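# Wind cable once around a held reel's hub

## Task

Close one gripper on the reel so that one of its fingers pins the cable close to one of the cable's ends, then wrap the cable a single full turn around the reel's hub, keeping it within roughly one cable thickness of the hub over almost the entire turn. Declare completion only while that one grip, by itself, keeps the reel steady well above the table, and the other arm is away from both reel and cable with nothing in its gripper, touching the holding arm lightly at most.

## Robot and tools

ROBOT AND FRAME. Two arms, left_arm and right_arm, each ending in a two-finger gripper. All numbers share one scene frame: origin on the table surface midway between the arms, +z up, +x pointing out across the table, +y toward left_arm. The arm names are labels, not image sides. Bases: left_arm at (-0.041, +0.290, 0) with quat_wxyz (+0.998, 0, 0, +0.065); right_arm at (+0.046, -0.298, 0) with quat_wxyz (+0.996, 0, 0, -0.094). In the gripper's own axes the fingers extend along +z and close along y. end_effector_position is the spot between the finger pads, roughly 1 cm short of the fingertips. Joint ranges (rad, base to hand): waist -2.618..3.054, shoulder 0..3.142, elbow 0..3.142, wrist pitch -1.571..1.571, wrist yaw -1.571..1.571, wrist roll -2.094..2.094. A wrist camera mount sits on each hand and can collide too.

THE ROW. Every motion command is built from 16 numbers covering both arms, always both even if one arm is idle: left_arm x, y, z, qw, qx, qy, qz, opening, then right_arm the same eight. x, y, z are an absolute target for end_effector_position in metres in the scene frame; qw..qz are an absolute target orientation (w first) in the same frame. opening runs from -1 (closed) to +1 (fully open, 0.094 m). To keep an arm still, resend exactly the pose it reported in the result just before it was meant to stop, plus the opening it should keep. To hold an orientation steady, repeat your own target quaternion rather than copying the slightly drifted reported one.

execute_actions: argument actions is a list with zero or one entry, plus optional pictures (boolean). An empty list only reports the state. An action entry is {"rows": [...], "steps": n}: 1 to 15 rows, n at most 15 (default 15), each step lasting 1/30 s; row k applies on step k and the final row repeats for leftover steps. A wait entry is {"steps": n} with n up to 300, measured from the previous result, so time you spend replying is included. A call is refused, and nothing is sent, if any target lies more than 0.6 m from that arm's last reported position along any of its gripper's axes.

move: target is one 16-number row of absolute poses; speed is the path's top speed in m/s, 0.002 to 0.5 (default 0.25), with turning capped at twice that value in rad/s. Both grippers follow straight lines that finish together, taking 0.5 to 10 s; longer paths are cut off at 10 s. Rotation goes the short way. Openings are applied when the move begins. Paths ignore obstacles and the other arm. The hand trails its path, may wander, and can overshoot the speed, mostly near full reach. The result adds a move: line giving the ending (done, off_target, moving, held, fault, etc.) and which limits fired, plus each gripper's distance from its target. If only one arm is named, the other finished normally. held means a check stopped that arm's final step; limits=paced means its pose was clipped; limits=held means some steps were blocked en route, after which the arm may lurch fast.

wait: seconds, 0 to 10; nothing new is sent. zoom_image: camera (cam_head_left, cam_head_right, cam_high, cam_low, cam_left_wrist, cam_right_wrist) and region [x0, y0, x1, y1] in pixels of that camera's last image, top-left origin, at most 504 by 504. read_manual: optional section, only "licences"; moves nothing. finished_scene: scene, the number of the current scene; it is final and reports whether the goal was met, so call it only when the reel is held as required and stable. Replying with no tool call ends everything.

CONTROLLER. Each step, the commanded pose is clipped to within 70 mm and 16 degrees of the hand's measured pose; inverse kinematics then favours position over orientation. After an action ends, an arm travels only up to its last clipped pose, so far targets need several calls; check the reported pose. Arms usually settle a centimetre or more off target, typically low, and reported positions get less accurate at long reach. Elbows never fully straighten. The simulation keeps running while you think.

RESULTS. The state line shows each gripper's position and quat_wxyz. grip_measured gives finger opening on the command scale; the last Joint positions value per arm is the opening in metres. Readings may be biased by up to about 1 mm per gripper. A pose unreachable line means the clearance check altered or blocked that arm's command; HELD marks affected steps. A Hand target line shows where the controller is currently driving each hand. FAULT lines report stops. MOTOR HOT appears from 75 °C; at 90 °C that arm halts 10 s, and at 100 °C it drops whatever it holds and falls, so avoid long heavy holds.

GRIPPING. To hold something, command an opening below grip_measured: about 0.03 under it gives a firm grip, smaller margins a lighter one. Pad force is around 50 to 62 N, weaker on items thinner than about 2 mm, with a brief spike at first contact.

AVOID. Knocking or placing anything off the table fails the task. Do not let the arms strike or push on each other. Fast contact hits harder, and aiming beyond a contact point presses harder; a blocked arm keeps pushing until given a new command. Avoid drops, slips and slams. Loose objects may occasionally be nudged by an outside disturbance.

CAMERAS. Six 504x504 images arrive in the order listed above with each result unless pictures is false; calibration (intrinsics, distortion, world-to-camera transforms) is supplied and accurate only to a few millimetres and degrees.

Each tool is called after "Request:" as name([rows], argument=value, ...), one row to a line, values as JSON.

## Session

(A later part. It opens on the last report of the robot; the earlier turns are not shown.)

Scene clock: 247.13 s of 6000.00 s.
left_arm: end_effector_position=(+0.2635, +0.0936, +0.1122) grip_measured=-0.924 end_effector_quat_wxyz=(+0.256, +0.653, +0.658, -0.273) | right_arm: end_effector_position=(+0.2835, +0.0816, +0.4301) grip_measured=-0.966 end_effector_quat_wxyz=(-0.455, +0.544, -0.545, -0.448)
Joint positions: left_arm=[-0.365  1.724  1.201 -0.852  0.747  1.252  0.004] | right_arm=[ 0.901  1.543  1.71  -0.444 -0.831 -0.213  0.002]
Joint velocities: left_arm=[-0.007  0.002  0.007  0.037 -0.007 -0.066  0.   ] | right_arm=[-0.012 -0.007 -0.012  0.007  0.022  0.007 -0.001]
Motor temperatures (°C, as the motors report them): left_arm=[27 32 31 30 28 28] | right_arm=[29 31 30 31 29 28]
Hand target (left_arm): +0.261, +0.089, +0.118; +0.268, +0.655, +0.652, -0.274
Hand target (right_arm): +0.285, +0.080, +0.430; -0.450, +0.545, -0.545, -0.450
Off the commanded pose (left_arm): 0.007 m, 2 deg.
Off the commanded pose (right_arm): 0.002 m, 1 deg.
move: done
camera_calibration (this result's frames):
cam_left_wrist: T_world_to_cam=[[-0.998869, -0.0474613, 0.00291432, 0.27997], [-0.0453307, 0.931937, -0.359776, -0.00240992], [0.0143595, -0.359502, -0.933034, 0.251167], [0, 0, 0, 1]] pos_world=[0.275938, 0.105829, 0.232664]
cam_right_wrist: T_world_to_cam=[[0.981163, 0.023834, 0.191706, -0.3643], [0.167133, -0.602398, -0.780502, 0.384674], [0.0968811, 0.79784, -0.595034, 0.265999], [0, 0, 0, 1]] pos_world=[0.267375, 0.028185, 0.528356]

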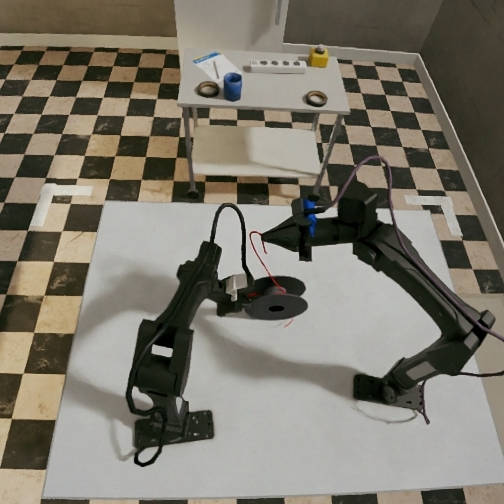

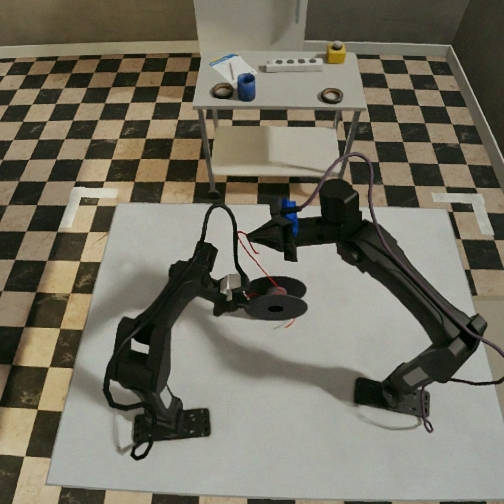

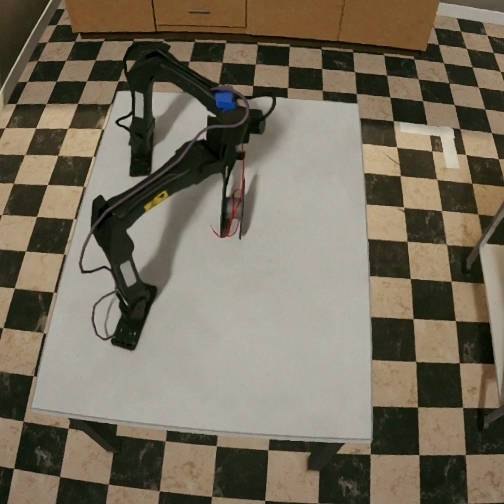

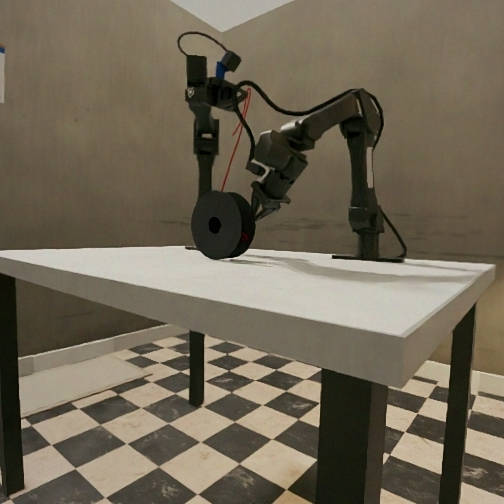

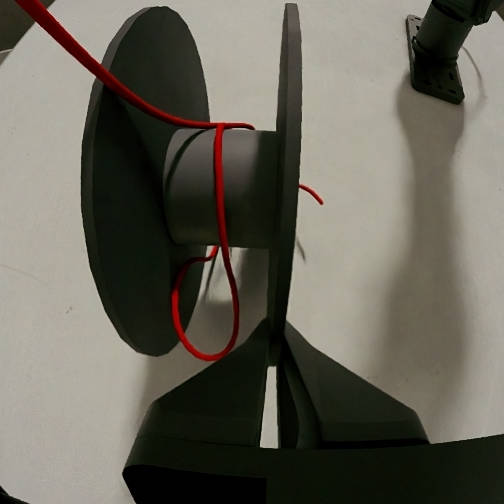

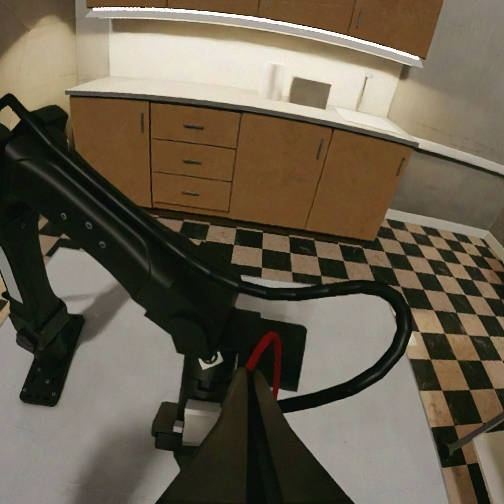

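Request:
move(target=[0.265,0.095,0.118,0.27,0.65,0.65,-0.27,-0.5,0.285,0.08,0.41,0.45,-0.545,0.545,0.45,-0.98])

Request:
move(target=[0.2,0.42,0.13,0,0.3,0.95,0,-0.3,0.285,0.14,0.36,0.45,-0.545,0.545,0.45,-0.98])

Request:
move(target=[0.2,0.42,0.13,0,0.3,0.95,0,-0.3,0.285,0.24,0.24,0.35,-0.61,0.61,0.35,-0.98], speed=0.12)

Scene clock: 253.80 s of 6000.00 s.
left_arm: end_effector_position=(+0.2642, +0.0938, +0.1119) grip_measured=-0.503 end_effector_quat_wxyz=(+0.257, +0.654, +0.658, -0.271) | right_arm: end_effector_position=(+0.2882, +0.0857, +0.4055) grip_measured=-0.966 end_effector_quat_wxyz=(-0.445, +0.543, -0.552, -0.449)
Joint positions: left_arm=[-0.365  1.724  1.201 -0.849  0.744  1.253  0.023] | right_arm=[ 0.901  1.543  1.625 -0.384 -0.832 -0.215  0.002]
Joint velocities: left_arm=[-0.012 -0.017  0.007 -0.051  0.022  0.007 -0.   ] | right_arm=[-0.007 -0.007 -0.007 -0.051 -0.022  0.022 -0.001]
Motor temperatures (°C, as the motors report them): left_arm=[27 33 31 30 28 28] | right_arm=[29 31 30 31 29 28]
Hand target (left_arm): +0.265, +0.095, +0.118; +0.271, +0.653, +0.653, -0.271
Hand target (right_arm): +0.285, +0.080, +0.410; -0.450, +0.545, -0.545, -0.450
Off the commanded pose (left_arm): 0.006 m, 2 deg.
Off the commanded pose (right_arm): 0.008 m, 1 deg.
move: done
camera_calibration (this result's frames):
cam_left_wrist: T_world_to_cam=[[-0.998886, -0.047163, -0.00153766, 0.281158], [-0.0434818, 0.932602, -0.358278, -0.00337863], [0.0183315, -0.357812, -0.933614, 0.249813], [0, 0, 0, 1]] pos_world=[0.276118, 0.105797, 0.232451]
cam_right_wrist: T_world_to_cam=[[0.984438, 0.0273994, 0.173581, -0.358157], [0.153492, -0.615021, -0.773427, 0.369345], [0.0855643, 0.788034, -0.609656, 0.257733], [0, 0, 0, 1]] pos_world=[0.273839, 0.0338659, 0.504958]

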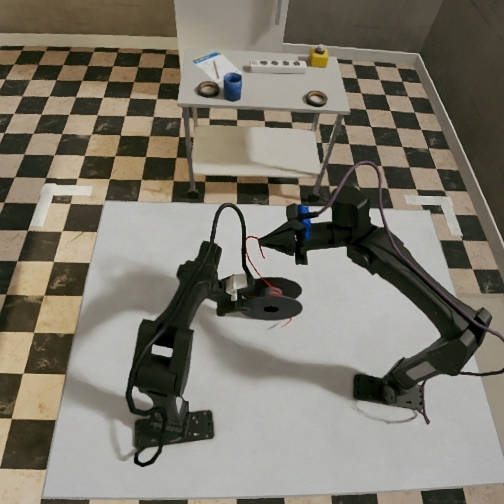

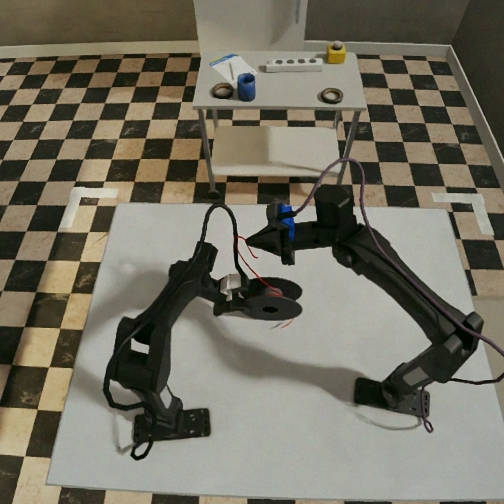

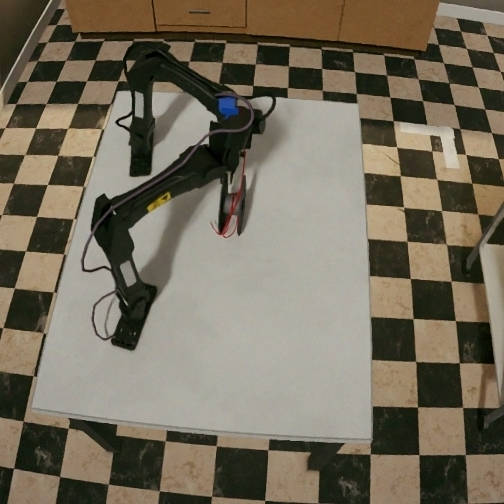

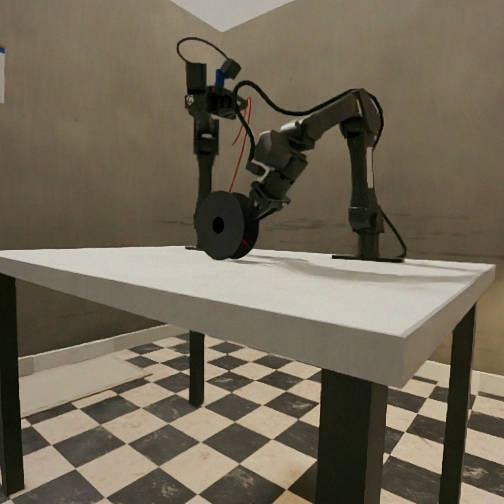

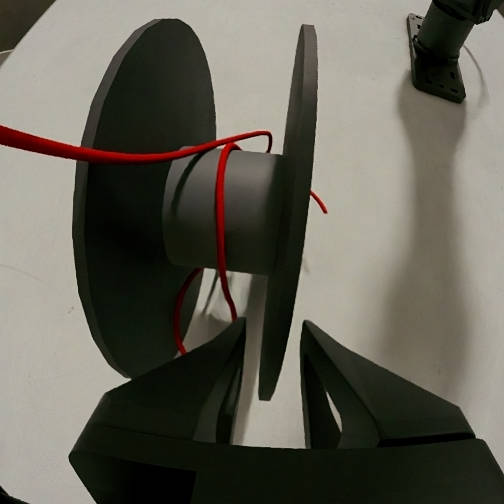

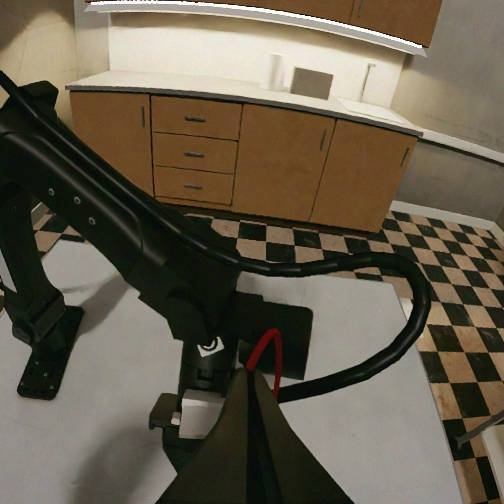

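Scene clock: 256.70 s of 6000.00 s.
left_arm: end_effector_position=(+0.2041, +0.4173, +0.1234) grip_measured=-0.303 end_effector_quat_wxyz=(+0.005, +0.306, +0.952, -0.002) | right_arm: end_effector_position=(+0.2863, +0.1364, +0.3714) grip_measured=-0.966 end_effector_quat_wxyz=(-0.460, +0.545, -0.537, -0.450)
Joint positions: left_arm=[ 0.353  1.582  1.3   -1.284  0.011  1.106  0.033] | right_arm=[ 1.01   1.626  1.528 -0.134 -0.733 -0.176  0.002]
Joint velocities: left_arm=[ 0.012 -0.002 -0.002 -0.007 -0.051 -0.095 -0.001] | right_arm=[-0.012  0.002 -0.022  0.007 -0.081 -0.022  0.   ]
Motor temperatures (°C, as the motors report them): left_arm=[27 33 31 30 28 28] | right_arm=[29 31 30 31 29 28]
Hand target (left_arm): +0.207, +0.422, +0.129; +0.006, +0.300, +0.954, +0.001
Hand target (right_arm): +0.286, +0.140, +0.361; -0.450, +0.544, -0.545, -0.451
Off the commanded pose (left_arm): 0.008 m, 1 deg.
Off the commanded pose (right_arm): 0.012 m, 2 deg.
move: off_target (right_arm)
camera_calibration (this result's frames):
cam_left_wrist: T_world_to_cam=[[-0.564113, -0.82428, -0.0483641, 0.477706], [-0.774752, 0.508142, 0.376233, -0.0678204], [-0.285545, 0.249708, -0.925262, 0.184888], [0, 0, 0, 1]] pos_world=[0.26973, 0.382058, 0.21969]
cam_right_wrist: T_world_to_cam=[[0.978363, 0.0288788, 0.204872, -0.361879], [0.182107, -0.590191, -0.786455, 0.367645], [0.0982015, 0.806747, -0.58268, 0.180954], [0, 0, 0, 1]] pos_world=[0.269328, 0.0814475, 0.468713]

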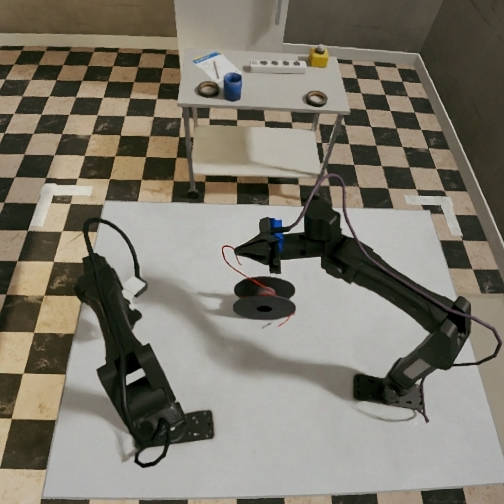

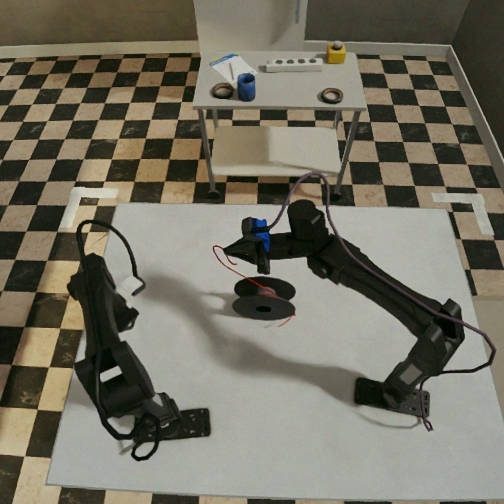

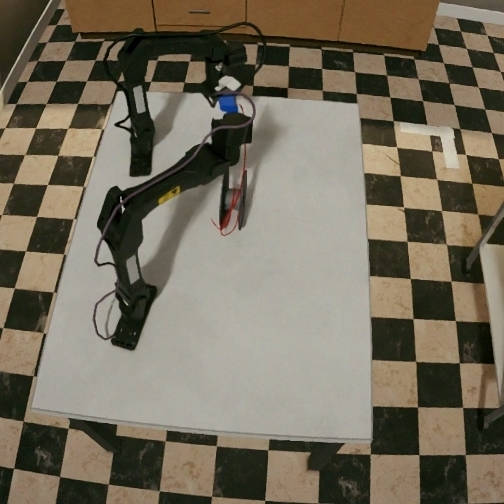

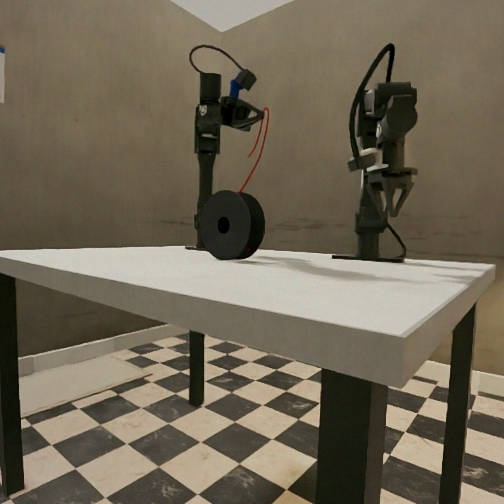

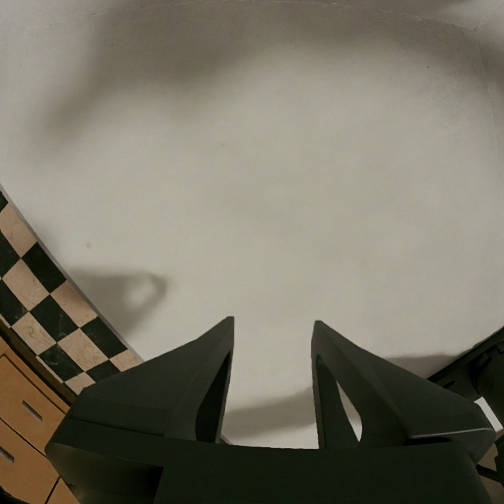

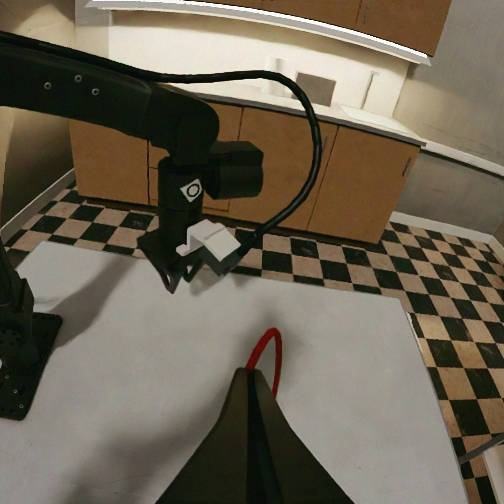

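Scene clock: 258.77 s of 6000.00 s.
left_arm: end_effector_position=(+0.2004, +0.4170, +0.1234) grip_measured=-0.303 end_effector_quat_wxyz=(-0.003, +0.306, +0.952, -0.004) | right_arm: end_effector_position=(+0.2883, +0.2396, +0.2368) grip_measured=-0.966 end_effector_quat_wxyz=(-0.348, +0.611, -0.615, -0.357)
Joint positions: left_arm=[ 0.353  1.582  1.3   -1.298  0.002  1.105  0.033] | right_arm=[ 1.192  2.062  1.882 -0.425 -0.491 -0.299  0.002]
Joint velocities: left_arm=[-0.017  0.012  0.002  0.007 -0.007  0.037  0.001] | right_arm=[-0.012  0.012 -0.012  0.007 -0.022 -0.007 -0.001]
Motor temperatures (°C, as the motors report them): left_arm=[27 32 31 30 28 28] | right_arm=[29 31 30 32 29 28]
Hand target (left_arm): +0.200, +0.420, +0.130; +0.000, +0.301, +0.954, +0.000
Hand target (right_arm): +0.287, +0.242, +0.241; -0.351, +0.614, -0.612, -0.355
Off the commanded pose (left_arm): 0.007 m, 1 deg.
Off the commanded pose (right_arm): 0.005 m, 1 deg.
move: done
camera_calibration (this result's frames):
cam_left_wrist: T_world_to_cam=[[-0.564529, -0.824435, -0.0401658, 0.474529], [-0.768786, 0.507464, 0.389164, -0.0730775], [-0.300458, 0.250573, -0.920293, 0.185908], [0, 0, 0, 1]] pos_world=[0.267562, 0.381719, 0.218589]
cam_right_wrist: T_world_to_cam=[[0.984208, 0.0920923, 0.151174, -0.343286], [0.160101, -0.827419, -0.538281, 0.326797], [0.0755123, 0.553983, -0.829096, 0.144508], [0, 0, 0, 1]] pos_world=[0.274633, 0.221957, 0.347615]

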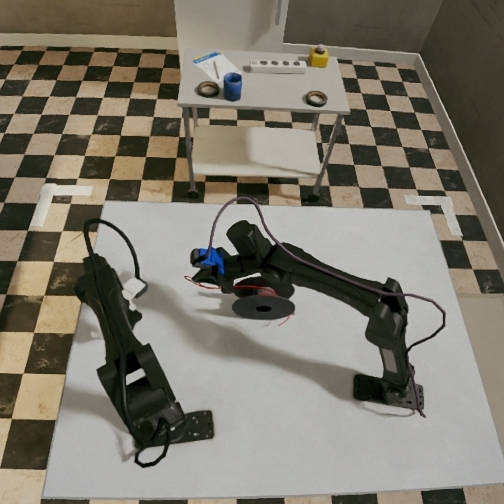

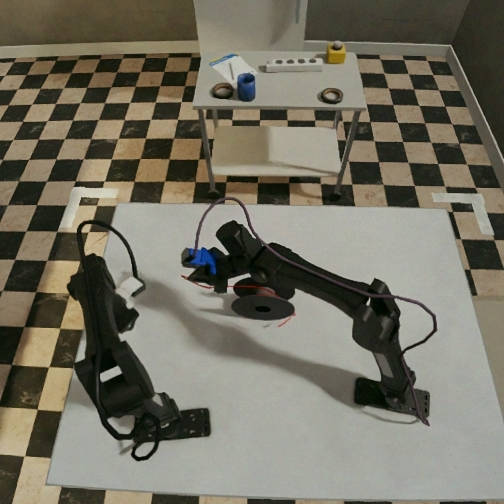

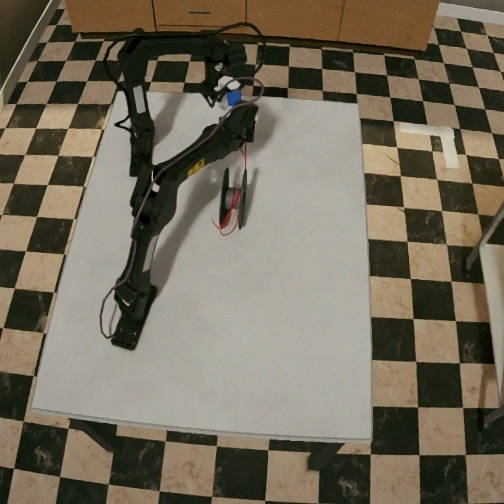

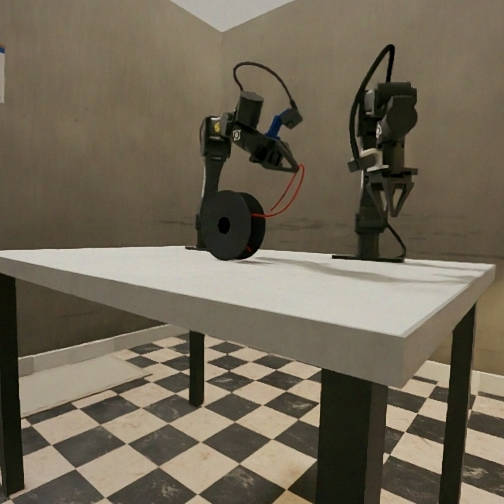

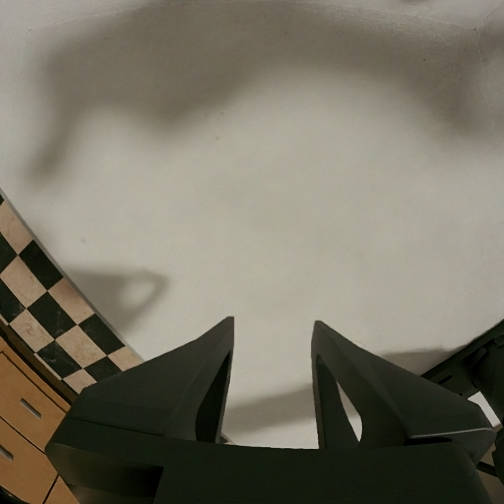

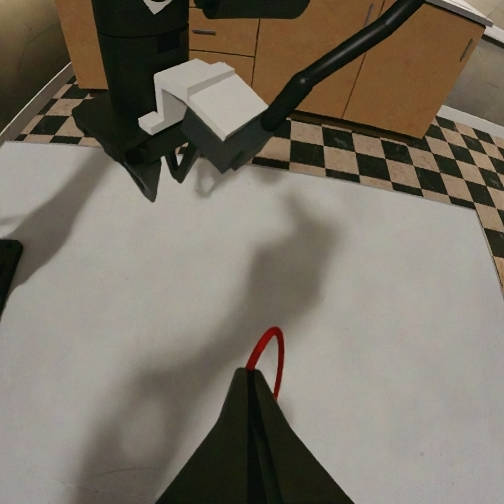

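Request:
move(target=[0.2,0.42,0.13,0,0.3,0.95,0,-0.3,0.285,0.24,0.24,0.35,-0.61,0.61,0.35,-0.5])

Request:
move(target=[0.2,0.42,0.13,0,0.3,0.95,0,-0.3,0.26,-0.09,0.27,0.2,-0.68,0.68,0.2,-0.3])

Scene clock: 262.83 s of 6000.00 s.
left_arm: end_effector_position=(+0.2004, +0.4170, +0.1234) grip_measured=-0.303 end_effector_quat_wxyz=(-0.003, +0.306, +0.952, -0.004) | right_arm: end_effector_position=(+0.2899, +0.2391, +0.2360) grip_measured=-0.503 end_effector_quat_wxyz=(-0.350, +0.610, -0.618, -0.353)
Joint positions: left_arm=[ 0.353  1.582  1.3   -1.298  0.002  1.105  0.033] | right_arm=[ 1.192  2.062  1.882 -0.427 -0.48  -0.3    0.023]
Joint velocities: left_arm=[-0.002  0.002  0.002 -0.007 -0.007 -0.051 -0.   ] | right_arm=[ 0.007 -0.017  0.002  0.007  0.022 -0.007  0.001]
Motor temperatures (°C, as the motors report them): left_arm=[27 32 31 30 28 28] | right_arm=[29 32 30 32 29 28]
Hand target (left_arm): +0.200, +0.420, +0.130; +0.000, +0.301, +0.954, +0.000
Hand target (right_arm): +0.285, +0.240, +0.240; -0.352, +0.613, -0.613, -0.352
Off the commanded pose (left_arm): 0.007 m, 1 deg.
Off the commanded pose (right_arm): 0.006 m, 1 deg.
move: done
camera_calibration (this result's frames):
cam_left_wrist: T_world_to_cam=[[-0.564529, -0.824435, -0.0401658, 0.474529], [-0.768786, 0.507464, 0.389164, -0.0730775], [-0.300458, 0.250573, -0.920293, 0.185908], [0, 0, 0, 1]] pos_world=[0.267562, 0.381719, 0.218589]
cam_right_wrist: T_world_to_cam=[[0.984288, 0.0846801, 0.15494, -0.343842], [0.155522, -0.831276, -0.53366, 0.326839], [0.0836079, 0.549372, -0.831385, 0.143251], [0, 0, 0, 1]] pos_world=[0.275632, 0.222112, 0.346793]

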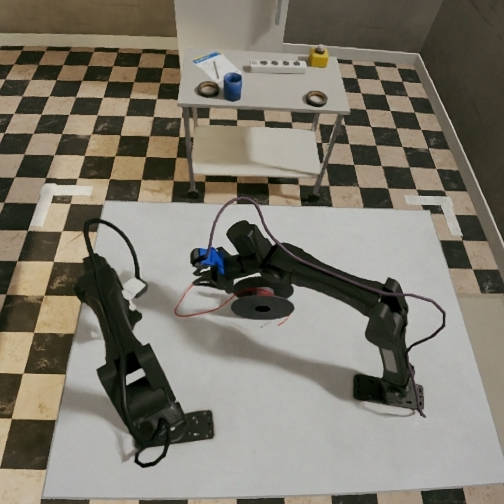

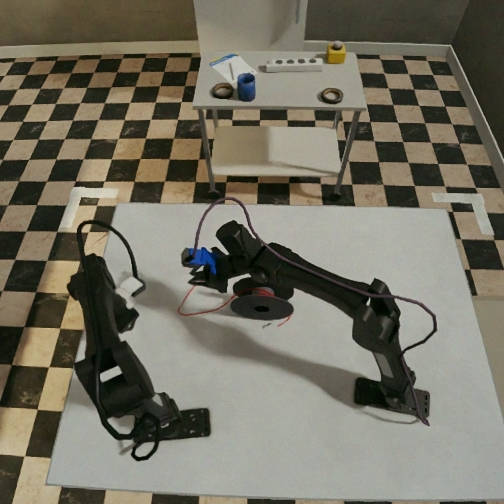

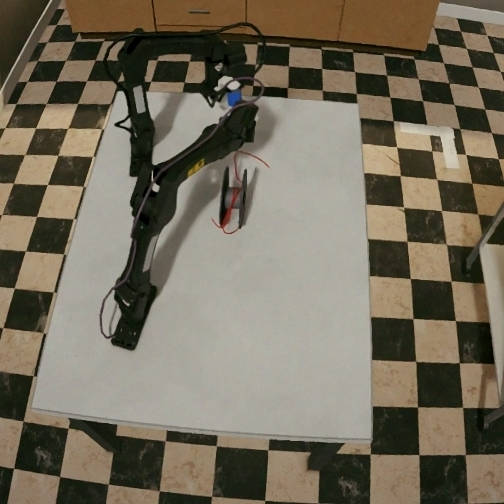

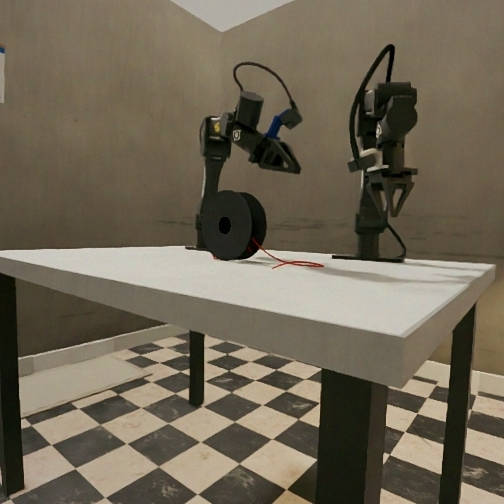

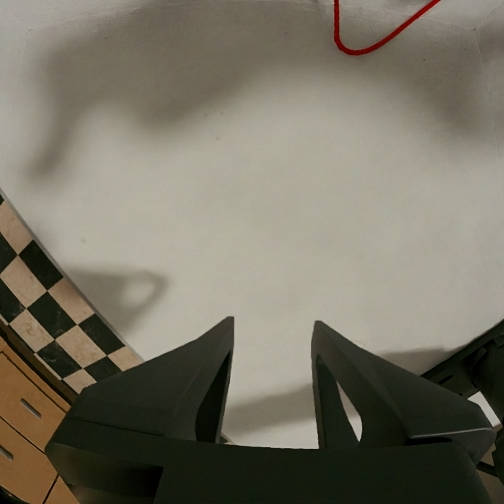

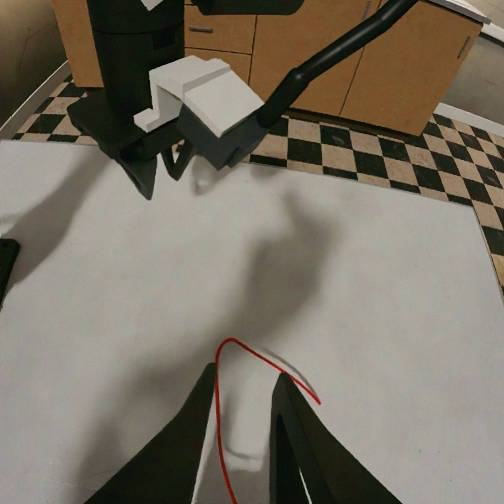

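Scene clock: 264.87 s of 6000.00 s.
left_arm: end_effector_position=(+0.2004, +0.4170, +0.1234) grip_measured=-0.303 end_effector_quat_wxyz=(-0.003, +0.306, +0.952, -0.004) | right_arm: end_effector_position=(+0.2614, -0.0881, +0.2561) grip_measured=-0.303 end_effector_quat_wxyz=(-0.188, +0.681, -0.680, -0.196)
Joint positions: left_arm=[ 0.353  1.582  1.3   -1.298  0.002  1.105  0.033] | right_arm=[ 0.678  1.471  1.615 -1.443 -0.486 -1.016  0.033]
Joint velocities: left_arm=[ 0.007  0.012 -0.002 -0.066 -0.022  0.022  0.001] | right_arm=[-0.002  0.002 -0.017 -0.022  0.022 -0.066  0.   ]
Motor temperatures (°C, as the motors report them): left_arm=[27 32 31 30 28 28] | right_arm=[29 32 30 31 29 28]
Hand target (left_arm): +0.200, +0.420, +0.130; +0.000, +0.301, +0.954, +0.000
Hand target (right_arm): +0.260, -0.090, +0.264; -0.196, +0.682, -0.677, -0.194
Off the commanded pose (left_arm): 0.007 m, 1 deg.
Off the commanded pose (right_arm): 0.014 m, 1 deg.
move: off_target (right_arm)
camera_calibration (this result's frames):
cam_left_wrist: T_world_to_cam=[[-0.564529, -0.824435, -0.0401658, 0.474529], [-0.768786, 0.507464, 0.389164, -0.0730775], [-0.300458, 0.250573, -0.920293, 0.185908], [0, 0, 0, 1]] pos_world=[0.267562, 0.381719, 0.218589]
cam_right_wrist: T_world_to_cam=[[0.982292, 0.163169, 0.0920811, -0.26772], [0.17071, -0.981988, -0.0809842, -0.0631717], [0.0772084, 0.0952693, -0.992453, 0.34501], [0, 0, 0, 1]] pos_world=[0.247126, -0.0512191, 0.361942]

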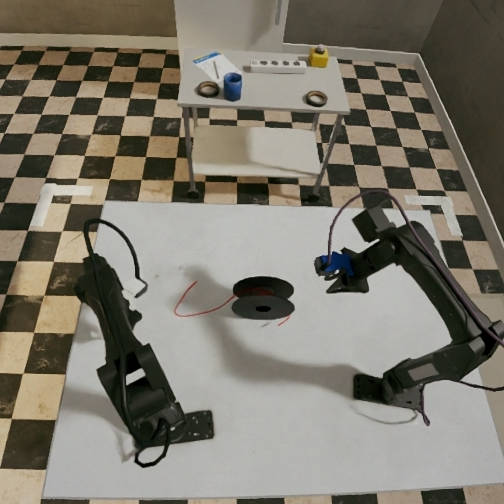

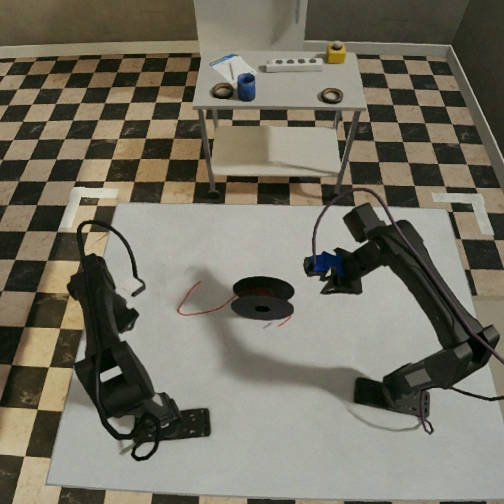

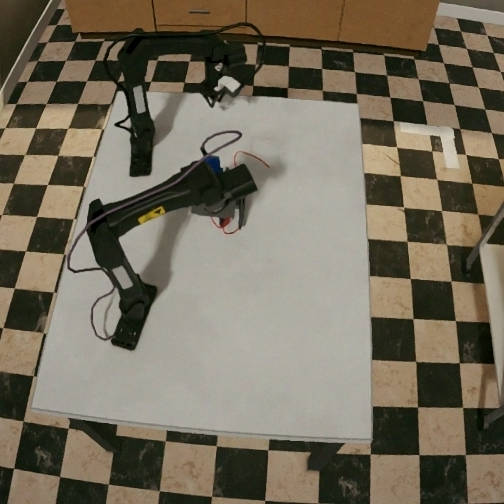

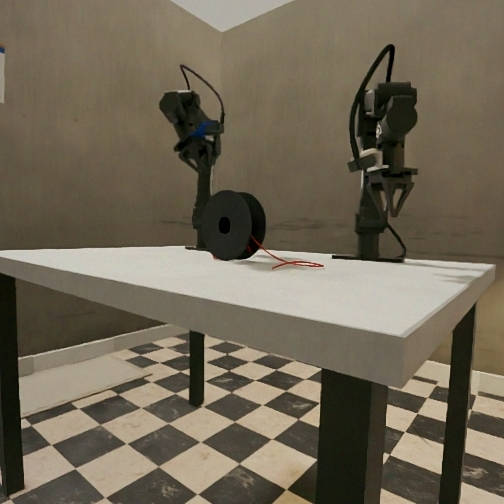

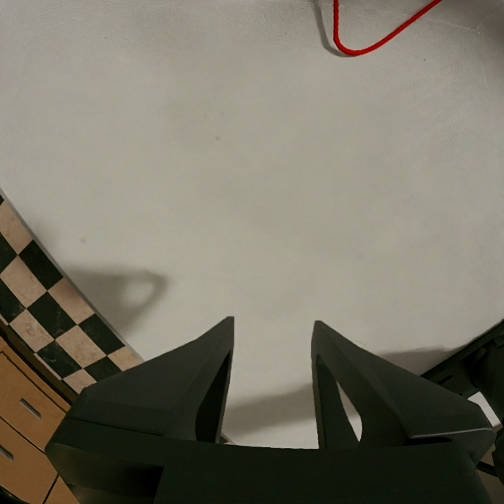

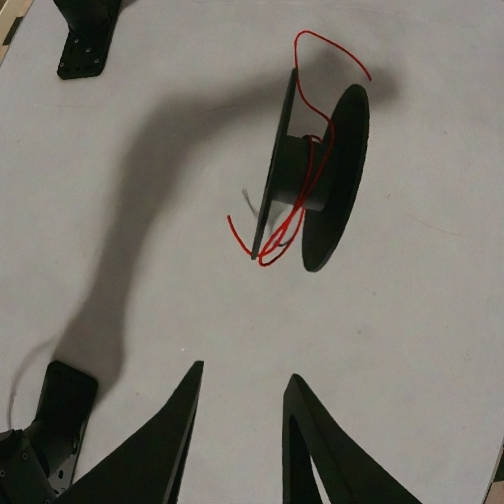

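Request:
execute_actions(actions=[])

Request:
zoom_image(camera="cam_head_left", region=[160,230,360,380])

Request:
zoom_image(camera="cam_high", region=[100,130,340,330])

Scene clock: 277.63 s of 6000.00 s.
left_arm: end_effector_position=(+0.2003, +0.4170, +0.1234) grip_measured=-0.303 end_effector_quat_wxyz=(-0.003, +0.306, +0.952, -0.004) | right_arm: end_effector_position=(+0.2611, -0.0883, +0.2559) grip_measured=-0.303 end_effector_quat_wxyz=(-0.188, +0.682, -0.679, -0.196)
Joint positions: left_arm=[ 0.353  1.582  1.3   -1.298  0.002  1.105  0.033] | right_arm=[ 0.678  1.471  1.615 -1.445 -0.486 -1.018  0.033]
Joint velocities: left_arm=[-0.017  0.007  0.002 -0.051 -0.007  0.007 -0.   ] | right_arm=[-0.012  0.012  0.007  0.022 -0.022  0.066  0.   ]
Motor temperatures (°C, as the motors report them): left_arm=[27 32 31 30 28 28] | right_arm=[29 31 30 30 29 28]
Hand target (left_arm): +0.200, +0.420, +0.130; +0.000, +0.301, +0.954, +0.000
Hand target (right_arm): +0.260, -0.090, +0.264; -0.196, +0.682, -0.677, -0.194
Off the commanded pose (left_arm): 0.007 m, 1 deg.
Off the commanded pose (right_arm): 0.014 m, 1 deg.
Steps of this call (steps 1 to 180: nothing new was sent; then 6.77 s passed at rest). Readings (end_effector_position):
1: left_arm (+0.2004, +0.4170, +0.1234) | right_arm (+0.2614, -0.0881, +0.2560)
2: left_arm (+0.2004, +0.4170, +0.1234) | right_arm (+0.2613, -0.0882, +0.2560)
4: left_arm (+0.2004, +0.4170, +0.1234) | right_arm (+0.2612, -0.0882, +0.2560)
8: left_arm (+0.2004, +0.4170, +0.1234) | right_arm (+0.2611, -0.0882, +0.2560)
180: the state above
camera_calibration (this result's frames):
cam_left_wrist: T_world_to_cam=[[-0.564543, -0.824442, -0.039829, 0.47441], [-0.768654, 0.507533, 0.389333, -0.0731961], [-0.300768, 0.25041, -0.920235, 0.186018], [0, 0, 0, 1]] pos_world=[0.26751, 0.381692, 0.218574]
cam_right_wrist: T_world_to_cam=[[0.982016, 0.165165, 0.0914602, -0.266907], [0.172586, -0.981723, -0.080213, -0.0639754], [0.0765402, 0.0945552, -0.992573, 0.345085], [0, 0, 0, 1]] pos_world=[0.246735, -0.051352, 0.361802]

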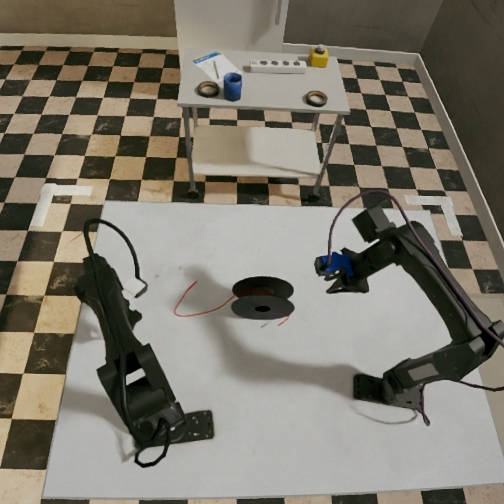

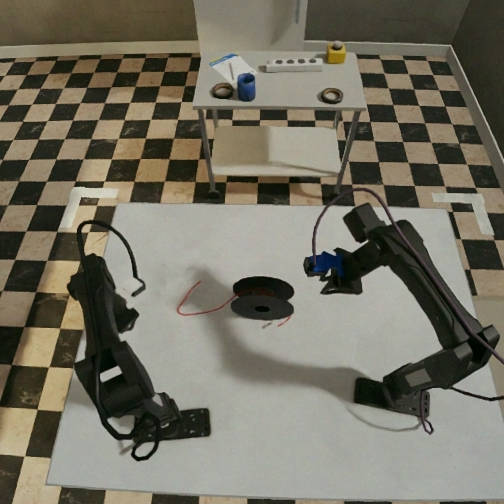

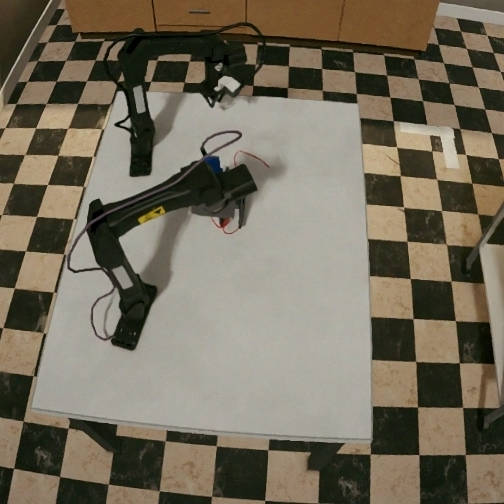

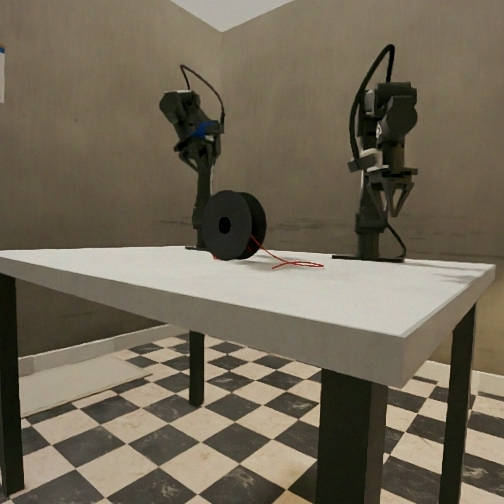

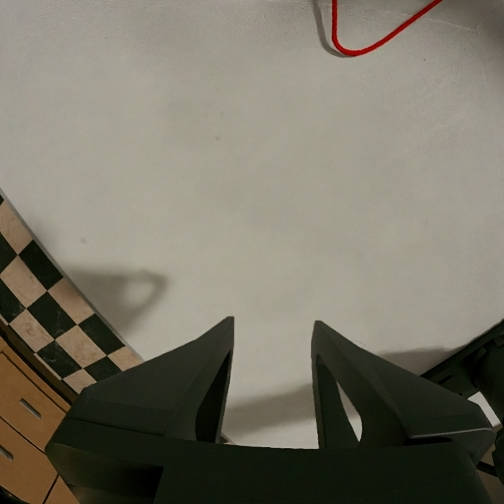

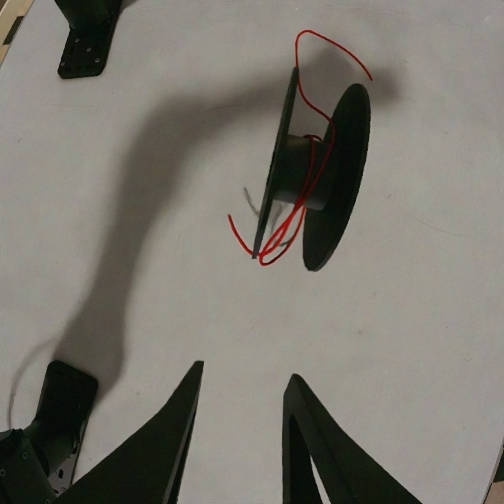

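Region (160, 230, 360, 380) of cam_head_left's 504x504 image, scaled by 2.520, with more detail than that image has; it fills the top 378 rows of this view, and the rest is white.

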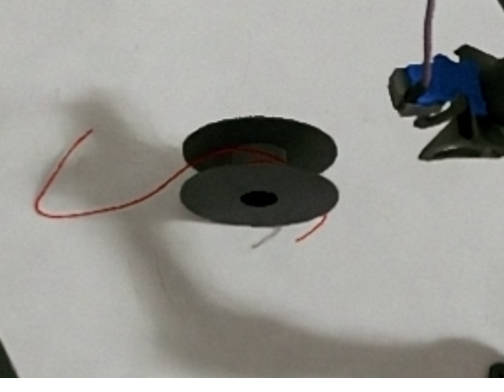

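Region (100, 130, 340, 330) of cam_high's 504x504 image, scaled by 2.100, with more detail than that image has.

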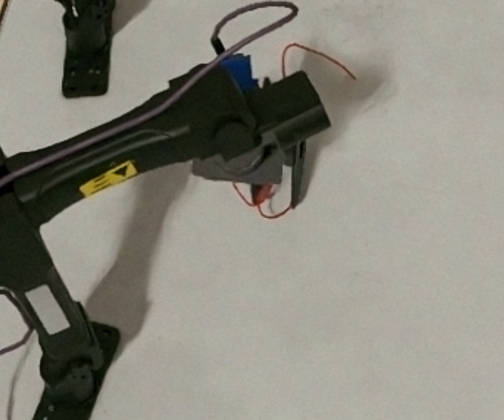

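Request:
zoom_image(camera="cam_right_wrist", region=[200,100,380,300])

Region (200, 100, 380, 300) of cam_right_wrist's 504x504 image, scaled by 2.520, with more detail than that image has; it fills the left 454 columns of this view, and the rest is white.

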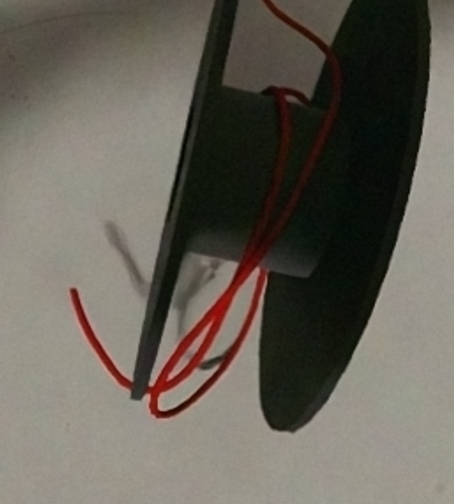

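Request:
move(target=[0.28,0.225,0.06,0,0.707,0.707,0,-0.2,0.245,-0.09,0.12,0.35,-0.61,0.61,0.35,-0.4])

Request:
zoom_image(camera="cam_low", region=[150,150,350,300])

Scene clock: 291.43 s of 6000.00 s.
left_arm: end_effector_position=(+0.2639, +0.2266, +0.0551) grip_measured=-0.203 end_effector_quat_wxyz=(-0.017, +0.703, +0.711, -0.010) | right_arm: end_effector_position=(+0.2508, -0.0891, +0.1203) grip_measured=-0.397 end_effector_quat_wxyz=(-0.354, +0.622, -0.614, -0.333)
Joint positions: left_arm=[-0.339  1.798  1.266 -1.079 -0.001  1.351  0.037] | right_arm=[ 0.464  1.281  0.66  -0.507 -0.947 -1.08   0.028]
Joint velocities: left_arm=[ 0.002  0.027  0.027 -0.037  0.022 -0.037  0.001] | right_arm=[ 0.012  0.012  0.012  0.022  0.022  0.081 -0.   ]
Motor temperatures (°C, as the motors report them): left_arm=[27 32 32 30 28 28] | right_arm=[29 31 30 30 29 28]
Hand target (left_arm): +0.275, +0.222, +0.060; -0.003, +0.707, +0.707, -0.002
Hand target (right_arm): +0.247, -0.090, +0.119; -0.353, +0.614, -0.615, -0.347
Off the commanded pose (left_arm): 0.017 m, 2 deg.
Off the commanded pose (right_arm): 0.006 m, 2 deg.
After step 180, 5.23 s passed at rest.
move: off_target (left_arm)
camera_calibration (this result's frames):
cam_left_wrist: T_world_to_cam=[[-0.999416, -0.0320994, -0.0116778, 0.2843], [-0.0340982, 0.917409, 0.396483, -0.188164], [-0.00201352, 0.39665, -0.917968, 0.0779063], [0, 0, 0, 1]] pos_world=[0.277875, 0.150848, 0.149439]
cam_right_wrist: T_world_to_cam=[[0.976826, 0.0919939, 0.193257, -0.261736], [0.179414, -0.844291, -0.504959, -0.0122725], [0.116712, 0.52793, -0.84123, 0.22165], [0, 0, 0, 1]] pos_world=[0.232004, -0.103299, 0.230844]

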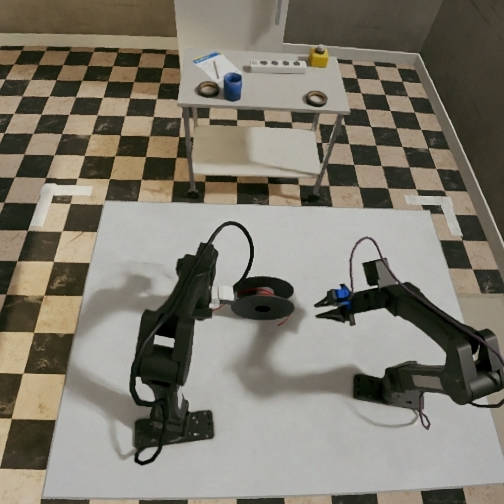

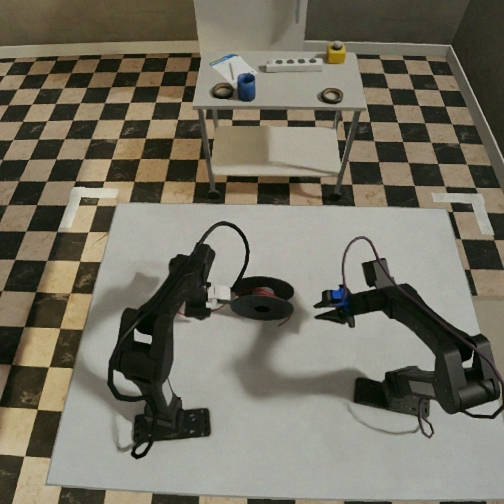

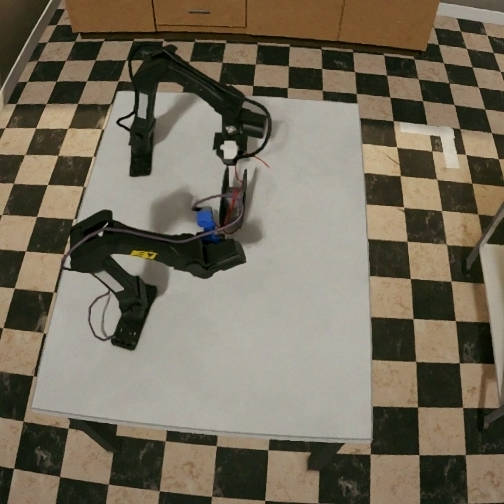

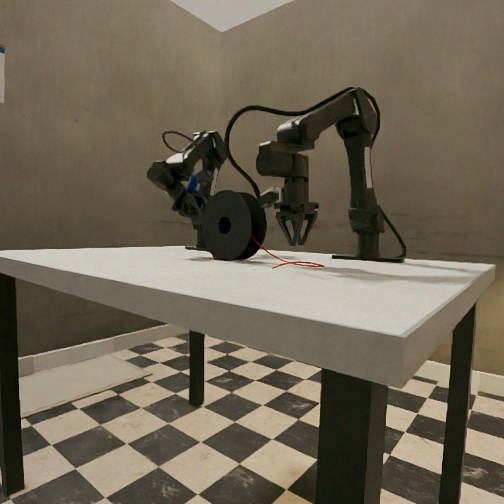

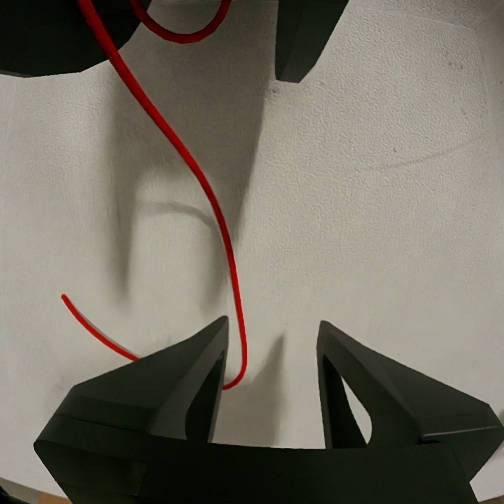

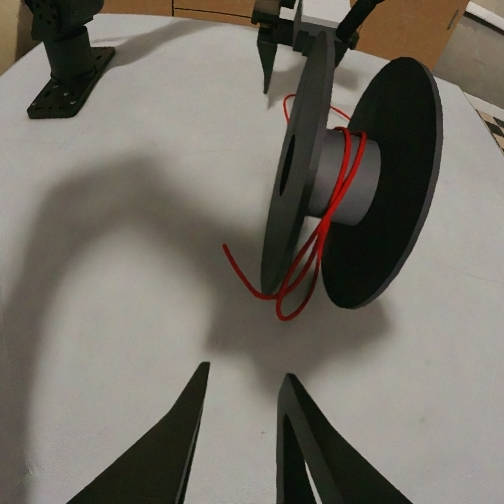

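Region (150, 150, 350, 300) of cam_low's 504x504 image, scaled by 2.520, with more detail than that image has; it fills the top 378 rows of this view, and the rest is white.

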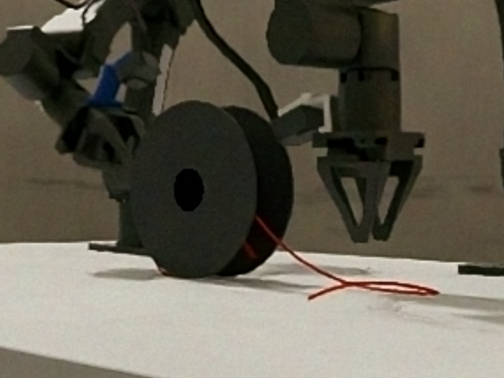

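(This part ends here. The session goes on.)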